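## Task

Leave the pill organiser resting flat on its base on the table with the Saturday lid swung open to vertical or past it and every other lid clicked closed. Nothing may count as done if it stays that way only because the robot is holding it. Release everything and move the grippers away at the end.

## Robot and tools

Robot: two arms, left_arm and right_arm, each with a two-finger gripper. The fingers point along the gripper's own +z axis and close along its y axis. The reported hand point sits between the finger pads, roughly 1 cm short of the tips. Joint limits per arm (rad), base to gripper: waist -2.618 to 3.054, shoulder 0.000 to 3.142, elbow 0.000 to 3.142, wrist pitch -1.571 to 1.571, wrist yaw -1.571 to 1.571, wrist roll -2.094 to 2.094.

Scene frame (used in results): origin at table-top height, midway between the arms, a few centimetres behind the table's near edge. +x runs out across the table, +z up, and left_arm is on the +y side. The arm names do not match image left/right. Printed hand positions may be somewhat wrong, worse when an arm reaches far.

The row format (shared by execute_actions and move): one flat list of 14 numbers, each in [-1, 1]: left_arm dx, dy, dz, rx, ry, rz, opening, then right_arm dx, dy, dz, rx, ry, rz, opening. Always send all 14 even if one arm is idle. dx..rz are offsets, not poses, expressed in that gripper's own axes and measured from the gripper pose in the most recent result that showed it (if no result in the scene has shown it yet, or for a second or later call in the same reply, they count from where the arm is when the action begins). Scale: 1.0 equals 0.6 m of travel or 180 degrees. rx, ry, rz form a single rotation vector. Opening is absolute, not an offset: +1 fully open (0.093 m gap), -1 closed. All-zero offsets are not a pause; they pull the arm back to the reference pose. To hold an arm still, send the offset back to where it should be in the first call, zeros later, and keep its opening value.

execute_actions: arguments actions (a list with zero or one item) and optional pictures (boolean, pictures are on by default). Empty list: just reports the state. An item with rows (1 to 15 rows) and steps (up to 15, default 15): each row drives one control step of 1/30 s; if there are fewer rows than steps, the last row repeats. Every row counts from the same reference pose, not from the row before. An item with only steps (up to 300) waits until that many steps have passed since the previous result, including your thinking time. A rejected call sends nothing.

move: target is one 14-number row as above; speed in m/s from 0.002 to 0.5 (default 0.25), turning capped at twice that in rad/s. Both grippers travel straight paths ending together, lasting 0.5 to 10 s; longer paths are cut off at 10 s. Openings are sent at the start. Paths ignore obstacles and the other arm. Grippers lag, drift and can overshoot speed, especially near full arm extension. Faster moves and targets placed deeper past a contact hit and press harder. The result adds a move: line with the ending (done, off_target, moving, held, fault) and limits (paced = the sent pose was clipped; held = a check blocked some steps, after which motion may jump faster), plus each gripper's remaining distance to its target.

wait: seconds from 0 to 10; nothing new is commanded. zoom_image: camera (cam_head_left, cam_head_right, cam_high, cam_low, cam_left_wrist, cam_right_wrist) and region [x0, y0, x1, y1] in pixels of that camera's last full image, origin top-left, at most 504 by 504. Ending a reply without any tool call ends everything.

Control behaviour: each step the commanded pose is clipped to 70 mm and 16 degrees from the measured pose; position wins over orientation if both can't be met. After an action ends, an arm continues only to its last clipped pose, so check the result and send the remainder. Friction can leave the gripper up to about 31 mm short, and tiny commands may not move it. A "Hand target" line shows where the controller is currently steering each gripper. "pose unreachable" means the clearance check altered or blocked that arm's command; HELD marks steps where a row was not fully sent. The simulation keeps running while you think.

Gripping: grip_measured is the finger motor's position on the opening scale. Pads meet near -0.94; each millimetre of object width adds about 0.0208. Readings may carry a fixed per-gripper error of up to 0.02. Commanding below the width reading squeezes harder, up to roughly 50 to 62 N per pad (less on thin parts under about 5 mm). Keep sending the same closing number to keep holding. The joint list ends with the gap in metres, valid only when nothing blocks the fingers. Joint torques are raw drive outputs with offsets and noise.

Avoid: knocking anything off the table (task failure); the arms striking or pressing each other; the fixture bar and plate behind the bases (tops up to about 3 cm above the table, no warning); drops, slips, slams and hard pushes. Loose objects may get nudged occasionally. Motor heat from holding loads: MOTOR HOT at 75 °C, a 10 s stop of that arm at 90 °C, and at 100 °C the arm goes limp and falls (OVER-TEMPERATURE FAULT). Move efficiently and smoothly; finish by releasing and backing the grippers away.

Each tool is called after "Emit:" as name(argument=value, ...), one argument or row to a line, values as JSON.

## Session

Emit:
execute_actions(
  actions=[],
)

Scene clock: 0.00 s of 4800.00 s.
left_arm: end_effector_position=(+0.3504, +0.2561, +0.3768) grip_measured=+1.000 end_effector_quat_wxyz=(+0.633, -0.166, +0.643, -0.398) | right_arm: end_effector_position=(+0.3213, -0.1458, +0.2524) grip_measured=+1.000 end_effector_quat_wxyz=(-0.132, +0.850, -0.507, +0.058)
Joint positions: left_arm=[-0.05   1.007  0.849  0.249  0.212 -0.824  0.093] | right_arm=[ 0.48   1.763  2.049 -1.54  -0.086 -1.601  0.093]
Joint velocities: left_arm=[ 0.002  0.022 -0.012 -0.037 -0.007 -0.037  0.   ] | right_arm=[-0.002  0.007 -0.012 -0.037 -0.095 -0.037  0.   ]
Joint torques (N m, as the arm reports them, + toward a larger angle): no reading
Motor temperatures (°C, as the motors report them): left_arm=[29 33 32 31 29 28] | right_arm=[30 27 29 32 30 31]
Hand target (left_arm): +0.350, +0.256, +0.377; +0.633, -0.166, +0.643, -0.398
Hand target (right_arm): +0.321, -0.146, +0.252; -0.132, +0.850, -0.507, +0.058

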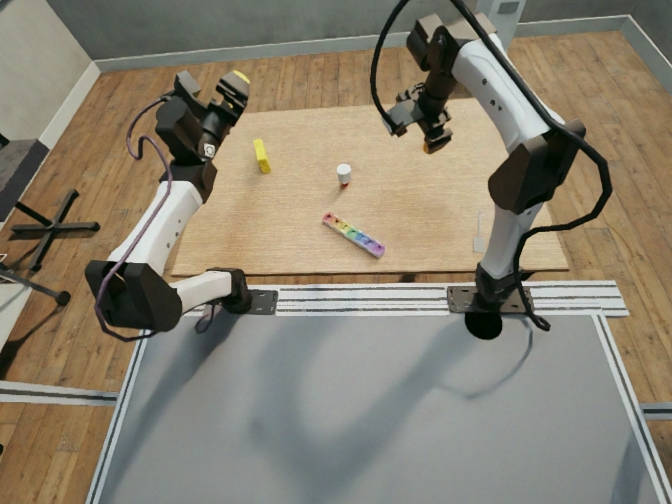

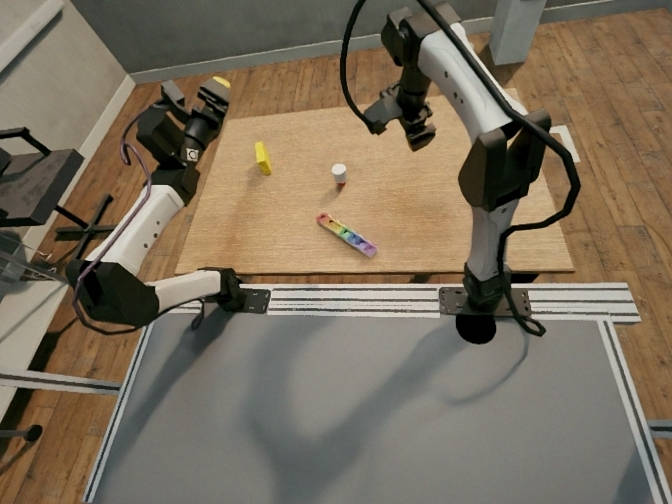

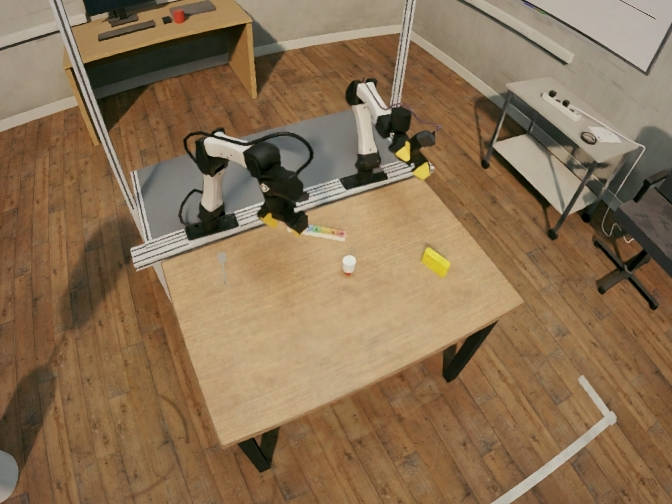

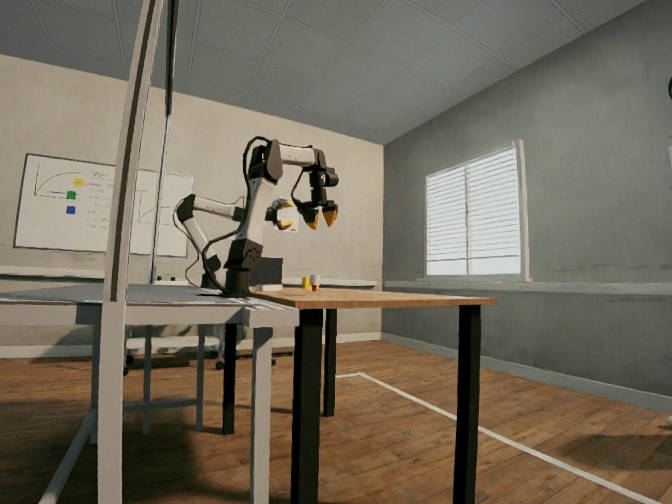

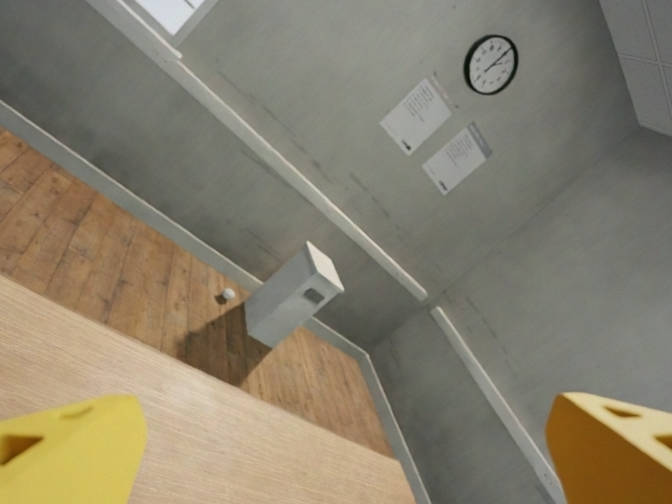

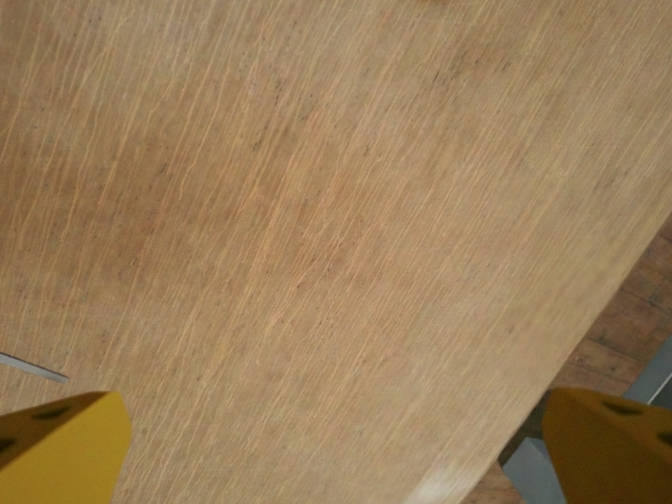

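Emit:
zoom_image(
  camera="cam_head_left",
  region=[310, 195, 400, 270],
)

Region (310, 195, 400, 270) of cam_head_left's 672x504 image, scaled by 5.600, with more detail than that image has.

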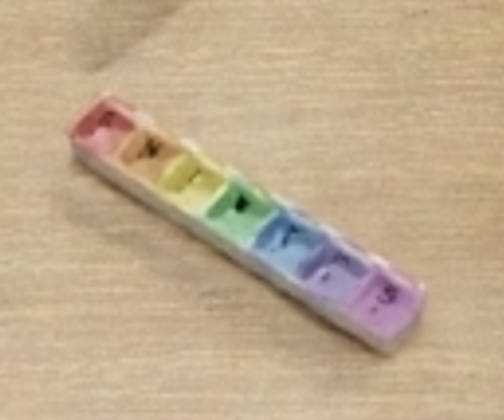

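Emit:
move(
  target=[0.612,0.008,-0.192,0.46,0.491,0.445,0.8,0.123,0.15,0,0,0,0.7,1],
  speed=0.35,
)

Scene clock: 7.53 s of 4800.00 s.
left_arm: end_effector_position=(+0.1923, +0.0259, +0.1192) grip_measured=+0.802 end_effector_quat_wxyz=(+0.140, +0.857, +0.431, -0.246) | right_arm: end_effector_position=(+0.2850, -0.2471, +0.2225) grip_measured=+1.000 end_effector_quat_wxyz=(+0.107, +0.056, +0.989, +0.088)
Joint positions: left_arm=[-0.676  1.809  1.437 -1.141  0.572  1.461  0.084] | right_arm=[ 0.175  1.473  1.595 -1.427 -0.176  0.281  0.093]
Joint velocities: left_arm=[ 0.002 -0.002 -0.027 -0.081  0.022 -0.037 -0.   ] | right_arm=[-0.002  0.012 -0.002 -0.095 -0.022  0.022  0.   ]
Joint torques (N m, as the arm reports them, + toward a larger angle): left_arm=[-0.7  -8.47  9.09  0.34  0.39 -0.09] | right_arm=[-0.22 -9.16  5.08  1.27 -0.08  0.09]
Motor temperatures (°C, as the motors report them): left_arm=[29 33 34 33 29 28] | right_arm=[30 29 30 32 30 31]
Hand target (left_arm): +0.192, +0.026, +0.115; +0.128, +0.860, +0.429, -0.244
Hand target (right_arm): +0.282, -0.250, +0.223; +0.112, +0.066, +0.987, +0.091
Off the commanded pose (left_arm): 0.011 m, 3 deg.
Off the commanded pose (right_arm): 0.006 m, 1 deg.
After step 90, 0.33 s passed at rest.
move: off_target (left_arm)

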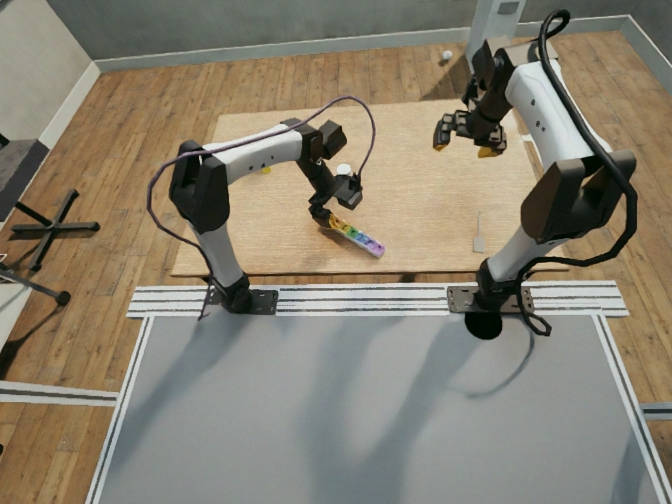

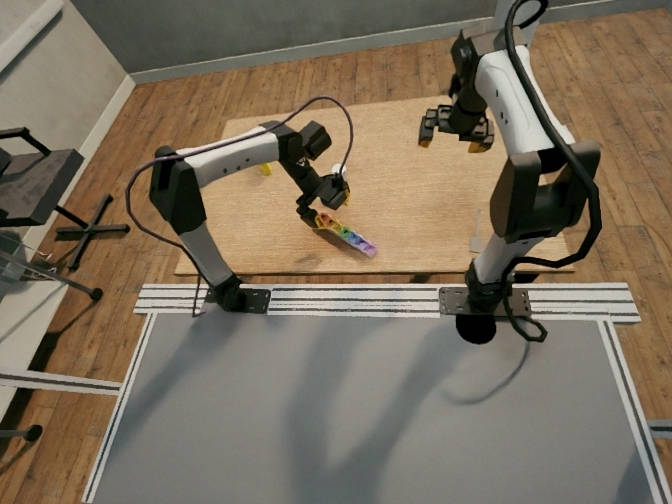

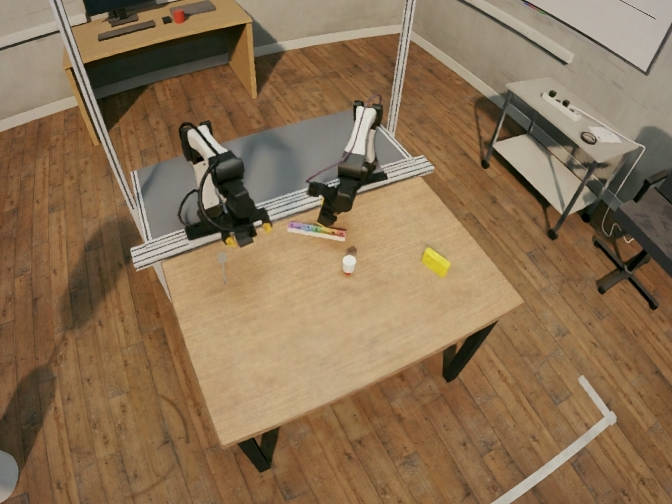

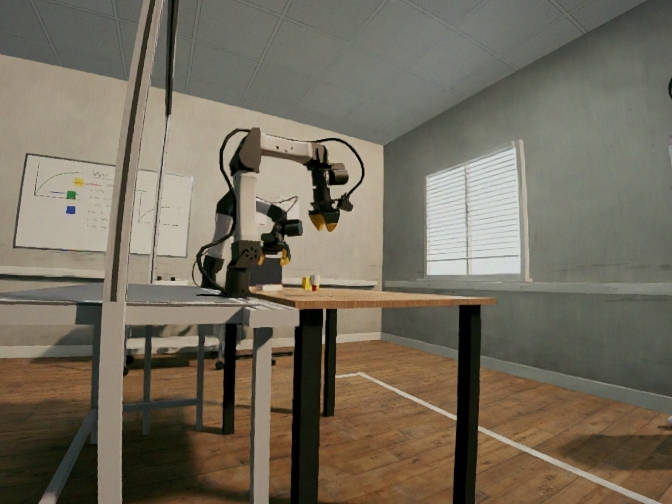

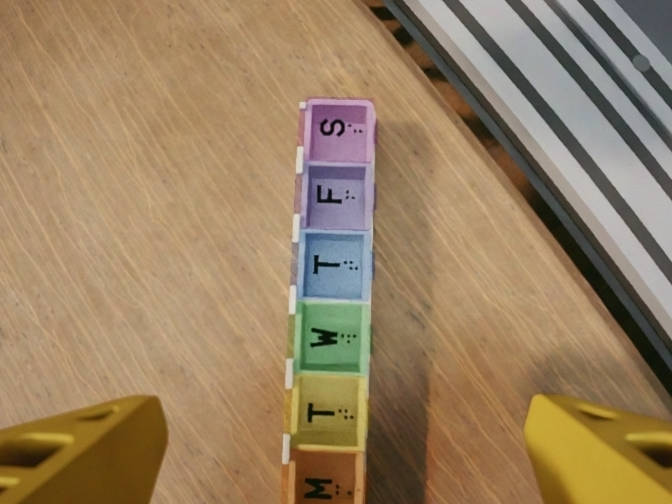

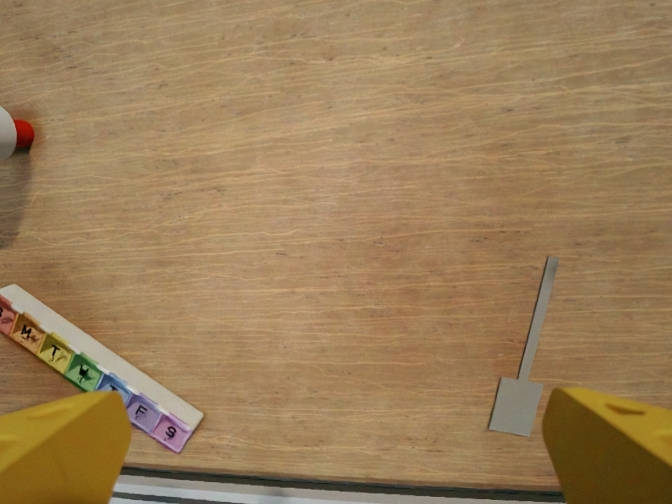

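Emit:
move(
  target=[0.076,0.008,0.131,0.006,0,0.01,0.6,0.065,0.156,0.107,-0.209,-0.06,0.212,1],
  speed=0.25,
)

Scene clock: 11.27 s of 4800.00 s.
left_arm: end_effector_position=(+0.2014, +0.0187, +0.0398) grip_measured=+0.602 end_effector_quat_wxyz=(+0.144, +0.864, +0.418, -0.243) | right_arm: end_effector_position=(+0.2747, -0.1401, +0.1691) grip_measured=+1.000 end_effector_quat_wxyz=(+0.166, +0.336, +0.827, +0.420)
Joint positions: left_arm=[-0.676  1.925  1.26  -0.848  0.57   1.492  0.074] | right_arm=[ 0.435  1.038  0.73  -0.327 -0.349  1.365  0.093]
Joint velocities: left_arm=[-0.007  0.002 -0.007 -0.007 -0.051 -0.037  0.001] | right_arm=[-0.002 -0.002 -0.007 -0.007  0.022  0.022  0.   ]
Joint torques (N m, as the arm reports them, + toward a larger angle): left_arm=[-0.73 -9.12  5.38  0.69  0.46 -0.12] | right_arm=[ 1.29 -6.02  6.01  2.41  0.01  0.01]
Motor temperatures (°C, as the motors report them): left_arm=[29 34 35 32 29 28] | right_arm=[30 29 30 33 30 31]
Hand target (left_arm): +0.197, +0.019, +0.028; +0.136, +0.865, +0.415, -0.248
Hand target (right_arm): +0.271, -0.141, +0.167; +0.169, +0.339, +0.824, +0.421
Off the commanded pose (left_arm): 0.013 m, 1 deg.
Off the commanded pose (right_arm): 0.005 m, 1 deg.
move: off_target (left_arm)

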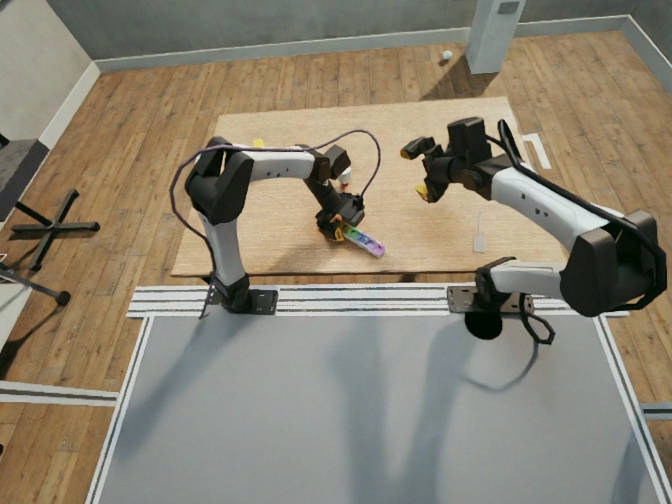

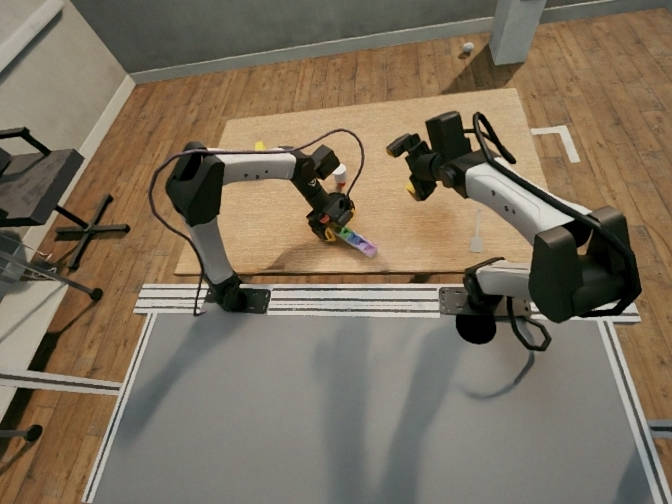

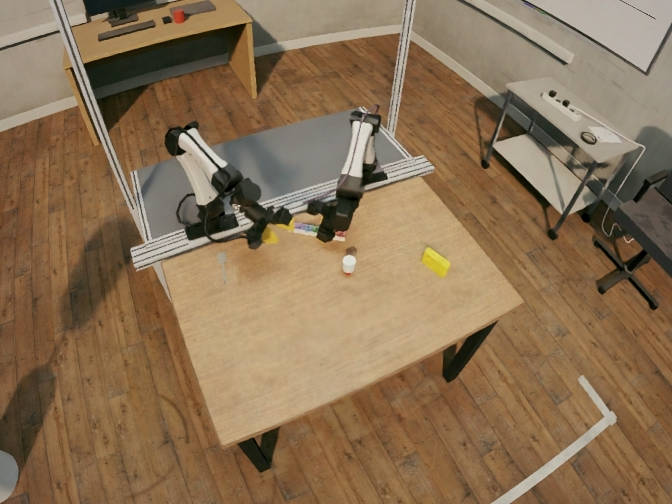

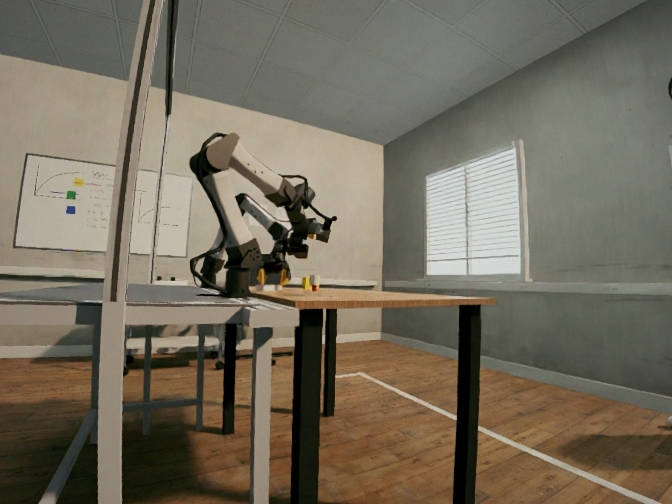

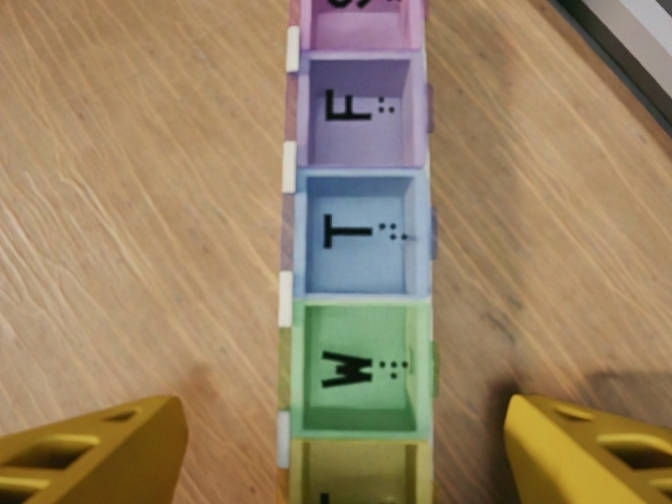

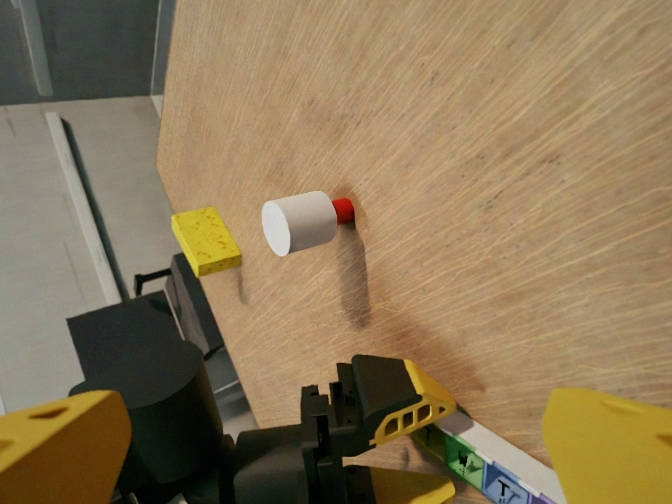

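Emit:
execute_actions(
  actions=[
    {"rows":[[0.012,-0.008,0.02,0.008,0,0,0.5,0,0,0,0,0,0,1],[0.014,-0.009,0.023,0.01,0,0,0.5,0,0,0,0,0,0,1],[0.016,-0.01,0.026,0.012,0,0,0.5,0,0,0,0,0,0,1],[0.018,-0.012,0.03,0.014,0,0,0.4,0,0,0,0,0,0,1]],"steps":15},
  ],
)

Scene clock: 12.80 s of 4800.00 s.
left_arm: end_effector_position=(+0.2000, +0.0200, +0.0300) grip_measured=+0.402 end_effector_quat_wxyz=(+0.134, +0.866, +0.413, -0.247) | right_arm: end_effector_position=(+0.2750, -0.1401, +0.1693) grip_measured=+1.000 end_effector_quat_wxyz=(+0.167, +0.337, +0.826, +0.420)
Joint positions: left_arm=[-0.676  1.954  1.26  -0.848  0.57   1.512  0.065] | right_arm=[ 0.436  1.038  0.73  -0.325 -0.348  1.366  0.093]
Joint velocities: left_arm=[-0.002  0.002 -0.007  0.037 -0.037  0.037  0.001] | right_arm=[ 0.012 -0.007  0.007  0.081  0.022 -0.007  0.   ]
Joint torques (N m, as the arm reports them, + toward a larger angle): left_arm=[-0.31 -9.36  5.38  0.55  0.52 -0.1 ] | right_arm=[ 0.56 -3.62  7.9   2.35  0.01 -0.05]
Motor temperatures (°C, as the motors report them): left_arm=[29 34 35 32 29 28] | right_arm=[30 29 30 33 30 31]
Hand target (left_arm): +0.196, +0.022, +0.019; +0.125, +0.866, +0.413, -0.252
Hand target (right_arm): +0.275, -0.140, +0.169; +0.166, +0.336, +0.827, +0.420
Off the commanded pose (left_arm): 0.012 m, 1 deg.
Off the commanded pose (right_arm): 0.000 m, 0 deg.
Steps of this call (steps 1 to 31: nothing new was sent; steps 32 to 46: all 15 steps of this action). Readings (end_effector_position):
32: left_arm (+0.2014, +0.0187, +0.0398) | right_arm (+0.2750, -0.1401, +0.1693)
33: left_arm (+0.2013, +0.0188, +0.0394) | right_arm (+0.2750, -0.1401, +0.1693)
35: left_arm (+0.2011, +0.0190, +0.0371) | right_arm (+0.2750, -0.1401, +0.1693)
39: left_arm (+0.2001, +0.0199, +0.0309) | right_arm (+0.2750, -0.1401, +0.1693)
46: the state above

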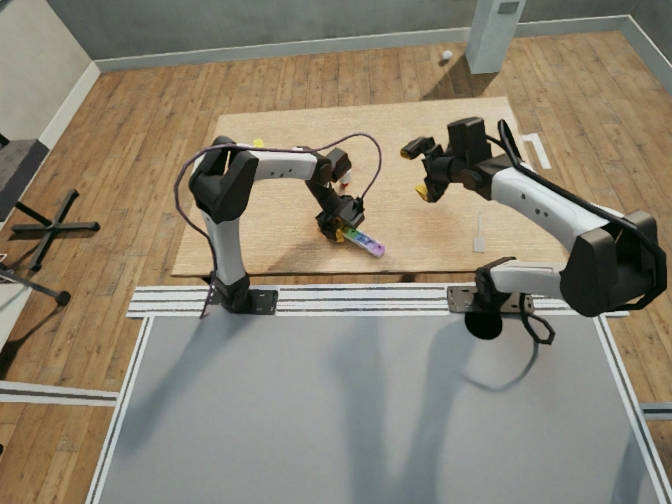

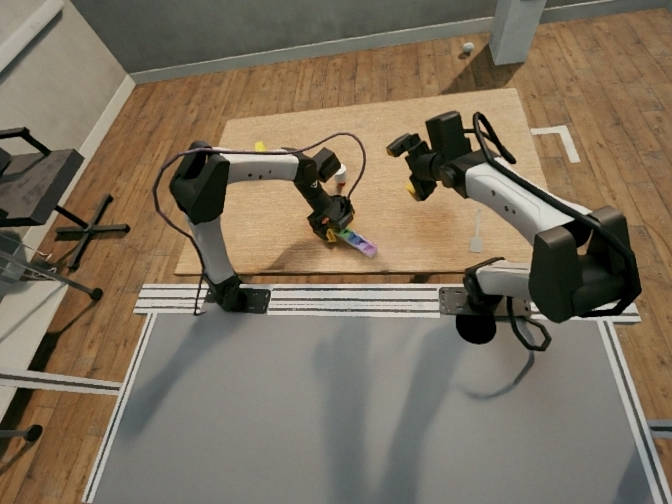

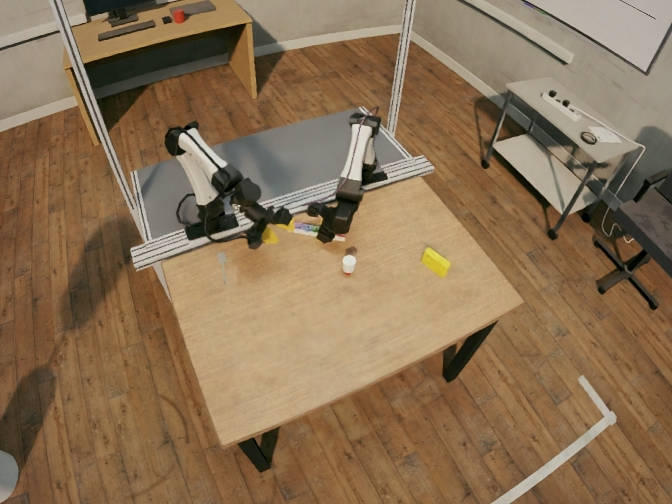

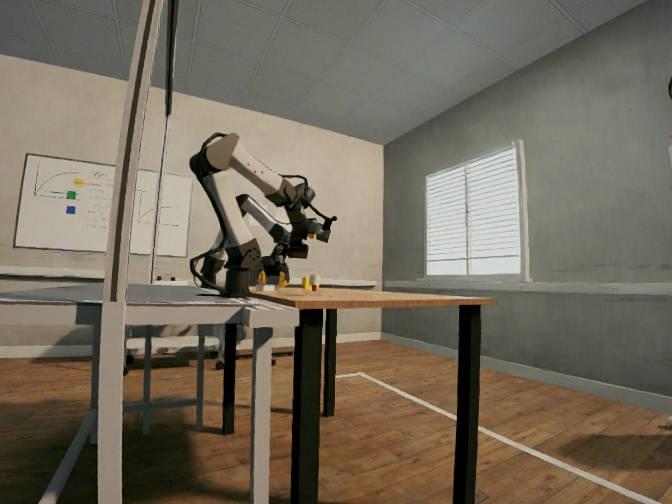

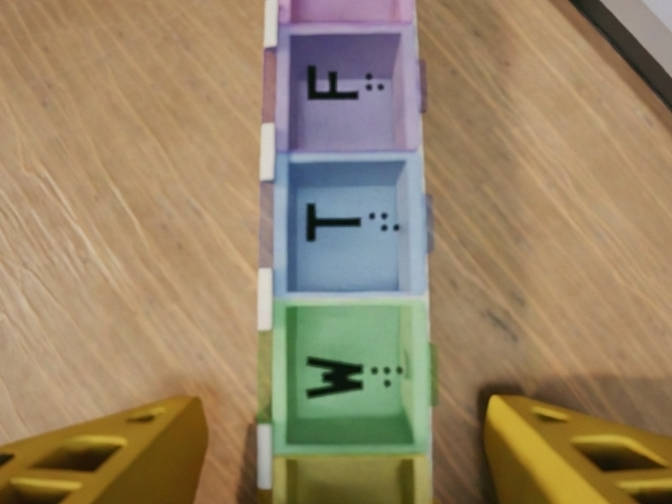

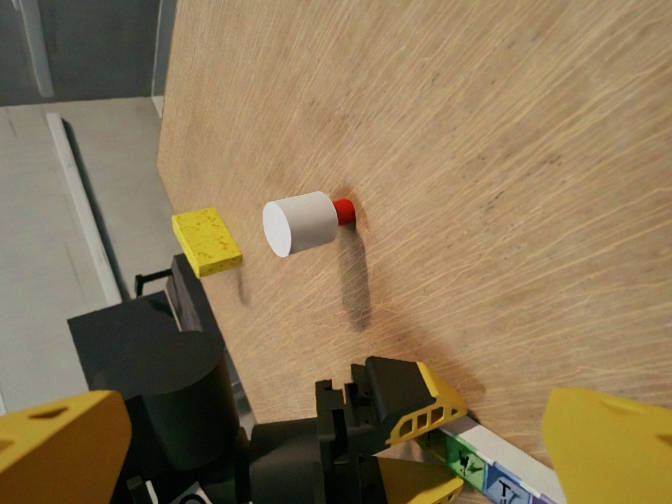

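Emit:
execute_actions(
  actions=[
    {"rows":[[0,0,0,0,0,0,0.1,0,0,0,0,0,0,1],[0,0,0,0,0,0,0,0,0,0,0,0,0,1],[0,0,0,0,0,0,-0.1,0,0,0,0,0,0,1],[0,0,0,0,0,0,-0.15,0,0,0,0,0,0,1],[0,0,0,0,0,0,-0.2,0,0,0,0,0,0,1],[0,0,0,0,0,0,-0.25,0,0,0,0,0,0,1],[0,0,0,0,0,0,-0.3,0,0,0,0,0,0,1],[0,0,0,0,0,0,-0.36,0,0,0,0,0,0,1],[0,0,0,0,0,0,-0.42,0,0,0,0,0,0,1]],"steps":15},
  ],
  pictures=false,
)

Emit:
execute_actions(
  actions=[
    {"rows":[[-0.005,0,-0.008,0,0,0,-0.42,0,0,0,0,0,0,1],[-0.01,0,-0.015,0,0,0,-0.42,0,0,0,0,0,0,1],[-0.014,0,-0.021,0,0,0,-0.42,0,0,0,0,0,0,1],[-0.018,0,-0.028,0,0,0,-0.42,0,0,0,0,0,0,1],[-0.022,0,-0.035,0,0,0,-0.42,0,0,0,0,0,0,1],[-0.027,0,-0.042,0,0,0,-0.42,0,0,0,0,0,0,1]],"steps":12},
  ],
  pictures=false,
)

Emit:
move(
  target=[0.08,-0.119,-0.055,-0.25,0.013,-0.39,-0.42,0,0,0,0,0,0,1],
  speed=0.3,
)

Scene clock: 14.47 s of 4800.00 s.
left_arm: end_effector_position=(+0.2000, +0.0200, +0.0300) grip_measured=-0.371 end_effector_quat_wxyz=(+0.134, +0.867, +0.413, -0.247) | right_arm: end_effector_position=(+0.2750, -0.1401, +0.1693) grip_measured=+1.000 end_effector_quat_wxyz=(+0.167, +0.337, +0.826, +0.420)
Joint positions: left_arm=[-0.676  1.954  1.26  -0.848  0.57   1.513  0.027] | right_arm=[ 0.436  1.038  0.73  -0.325 -0.348  1.366  0.093]
Joint velocities: left_arm=[-0.007 -0.022 -0.002  0.007 -0.007 -0.066  0.001] | right_arm=[-0.007 -0.002  0.002 -0.066  0.022  0.007  0.   ]
Joint torques (N m, as the arm reports them, + toward a larger angle): left_arm=[  0.02 -11.3    6.89   0.35   0.45  -0.13] | right_arm=[ 0.57 -3.62  7.88  2.36 -0.05 -0.04]
Motor temperatures (°C, as the motors report them): left_arm=[29 35 35 32 29 28] | right_arm=[30 29 30 34 30 31]
Hand target (left_arm): +0.200, +0.020, +0.030; +0.134, +0.866, +0.413, -0.247
Hand target (right_arm): +0.275, -0.140, +0.169; +0.167, +0.337, +0.826, +0.420
Off the commanded pose (left_arm): 0.000 m, 0 deg.
Off the commanded pose (right_arm): 0.000 m, 0 deg.
Steps of this call (steps 1 to 35: nothing new was sent; steps 36 to 50: all 15 steps of this action). Readings (end_effector_position):
36: left_arm (+0.2000, +0.0200, +0.0300) | right_arm (+0.2750, -0.1401, +0.1693)
37: left_arm (+0.2000, +0.0200, +0.0300) | right_arm (+0.2750, -0.1401, +0.1693)
39: left_arm (+0.2000, +0.0200, +0.0300) | right_arm (+0.2750, -0.1401, +0.1693)
43: left_arm (+0.2000, +0.0200, +0.0300) | right_arm (+0.2750, -0.1401, +0.1693)
50: the state above

Scene clock: 14.87 s of 4800.00 s.
left_arm: end_effector_position=(+0.2021, +0.0180, +0.0574) grip_measured=-0.371 end_effector_quat_wxyz=(+0.144, +0.868, +0.409, -0.242) | right_arm: end_effector_position=(+0.2750, -0.1401, +0.1693) grip_measured=+1.000 end_effector_quat_wxyz=(+0.167, +0.337, +0.826, +0.420)
Joint positions: left_arm=[-0.676  1.909  1.314 -0.923  0.57   1.513  0.027] | right_arm=[ 0.436  1.038  0.73  -0.325 -0.348  1.366  0.093]
Joint velocities: left_arm=[ 0.007 -0.017  0.027 -0.066 -0.022  0.037 -0.   ] | right_arm=[-0.002  0.002  0.012  0.007 -0.022 -0.051  0.   ]
Joint torques (N m, as the arm reports them, + toward a larger angle): left_arm=[ -0.14 -11.02   7.82   0.2    0.44  -0.23] | right_arm=[ 0.39 -3.77  7.79  2.33 -0.01 -0.04]
Motor temperatures (°C, as the motors report them): left_arm=[29 35 35 32 29 28] | right_arm=[30 29 31 34 30 31]
Hand target (left_arm): +0.199, +0.020, +0.060; +0.134, +0.867, +0.413, -0.247
Hand target (right_arm): +0.275, -0.140, +0.169; +0.167, +0.337, +0.826, +0.420
Off the commanded pose (left_arm): 0.005 m, 1 deg.
Off the commanded pose (right_arm): 0.000 m, 0 deg.
Steps of this call (steps 1 to 12: all 12 steps of this action). Readings (end_effector_position):
1: left_arm (+0.1999, +0.0201, +0.0300) | right_arm (+0.2750, -0.1401, +0.1693)
2: left_arm (+0.1996, +0.0203, +0.0302) | right_arm (+0.2750, -0.1401, +0.1693)
4: left_arm (+0.1984, +0.0214, +0.0328) | right_arm (+0.2750, -0.1401, +0.1693)
8: left_arm (+0.2001, +0.0198, +0.0486) | right_arm (+0.2750, -0.1401, +0.1693)
12: the state above

Scene clock: 18.30 s of 4800.00 s.
left_arm: end_effector_position=(+0.1826, +0.1065, +0.0608) grip_measured=-0.371 end_effector_quat_wxyz=(+0.266, +0.376, +0.882, -0.099) | right_arm: end_effector_position=(+0.2750, -0.1401, +0.1693) grip_measured=+1.000 end_effector_quat_wxyz=(+0.167, +0.337, +0.826, +0.420)
Joint positions: left_arm=[-0.847  1.194  0.602 -0.436 -0.067 -0.071  0.027] | right_arm=[ 0.436  1.038  0.73  -0.325 -0.348  1.366  0.093]
Joint velocities: left_arm=[-0.032  0.027  0.002 -0.022 -0.051 -0.081 -0.   ] | right_arm=[ 0.007  0.007 -0.002  0.037  0.007 -0.007  0.   ]
Joint torques (N m, as the arm reports them, + toward a larger angle): left_arm=[-0.87 -5.1   6.73  1.67 -0.13 -0.28] | right_arm=[ 0.54 -3.52  7.79  2.33 -0.06 -0.05]
Motor temperatures (°C, as the motors report them): left_arm=[29 35 35 32 29 28] | right_arm=[30 29 31 35 30 31]
Hand target (left_arm): +0.178, +0.110, +0.056; +0.264, +0.377, +0.883, -0.093
Hand target (right_arm): +0.275, -0.140, +0.169; +0.167, +0.337, +0.826, +0.420
Off the commanded pose (left_arm): 0.006 m, 1 deg.
Off the commanded pose (right_arm): 0.000 m, 0 deg.
move: done

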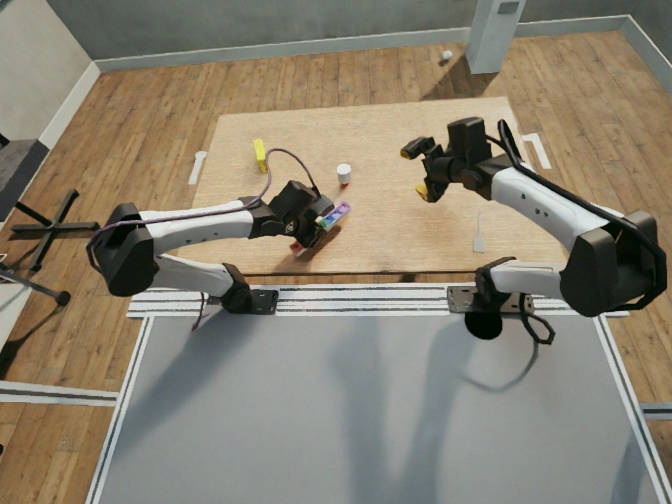

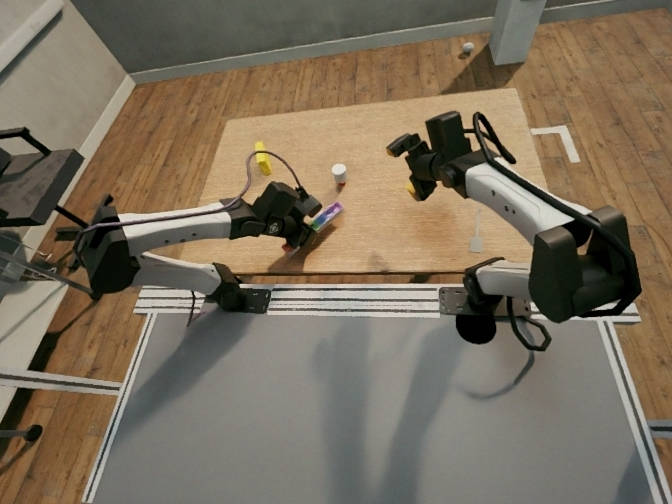

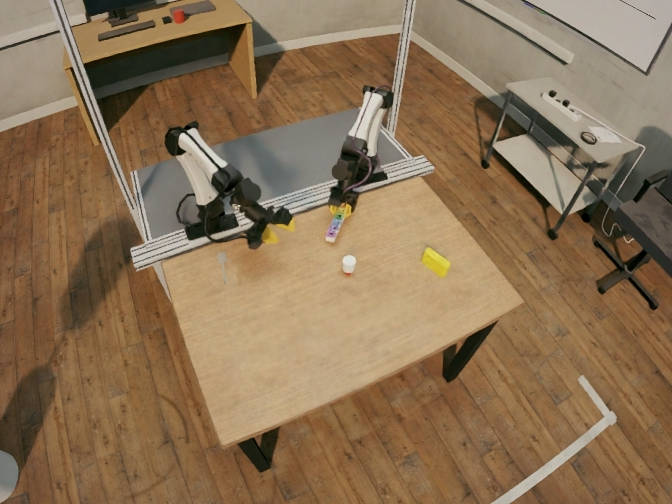

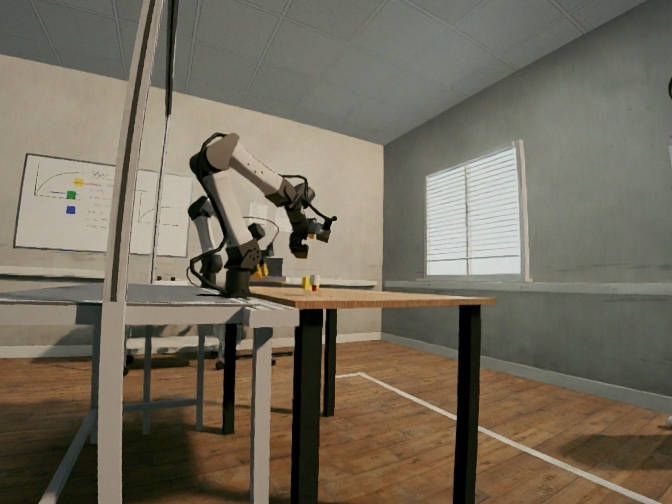

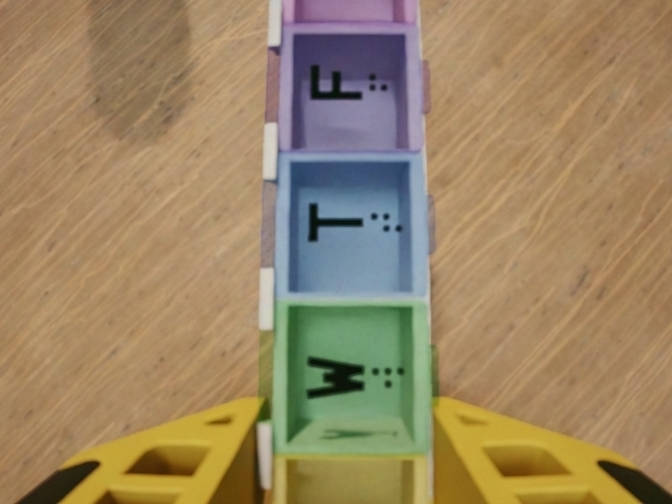

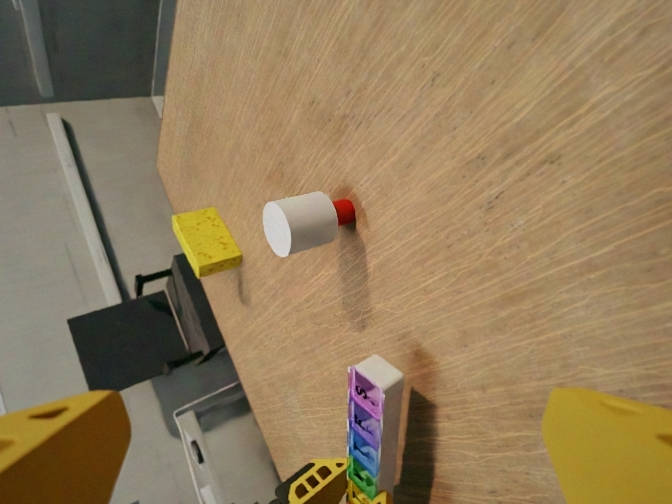

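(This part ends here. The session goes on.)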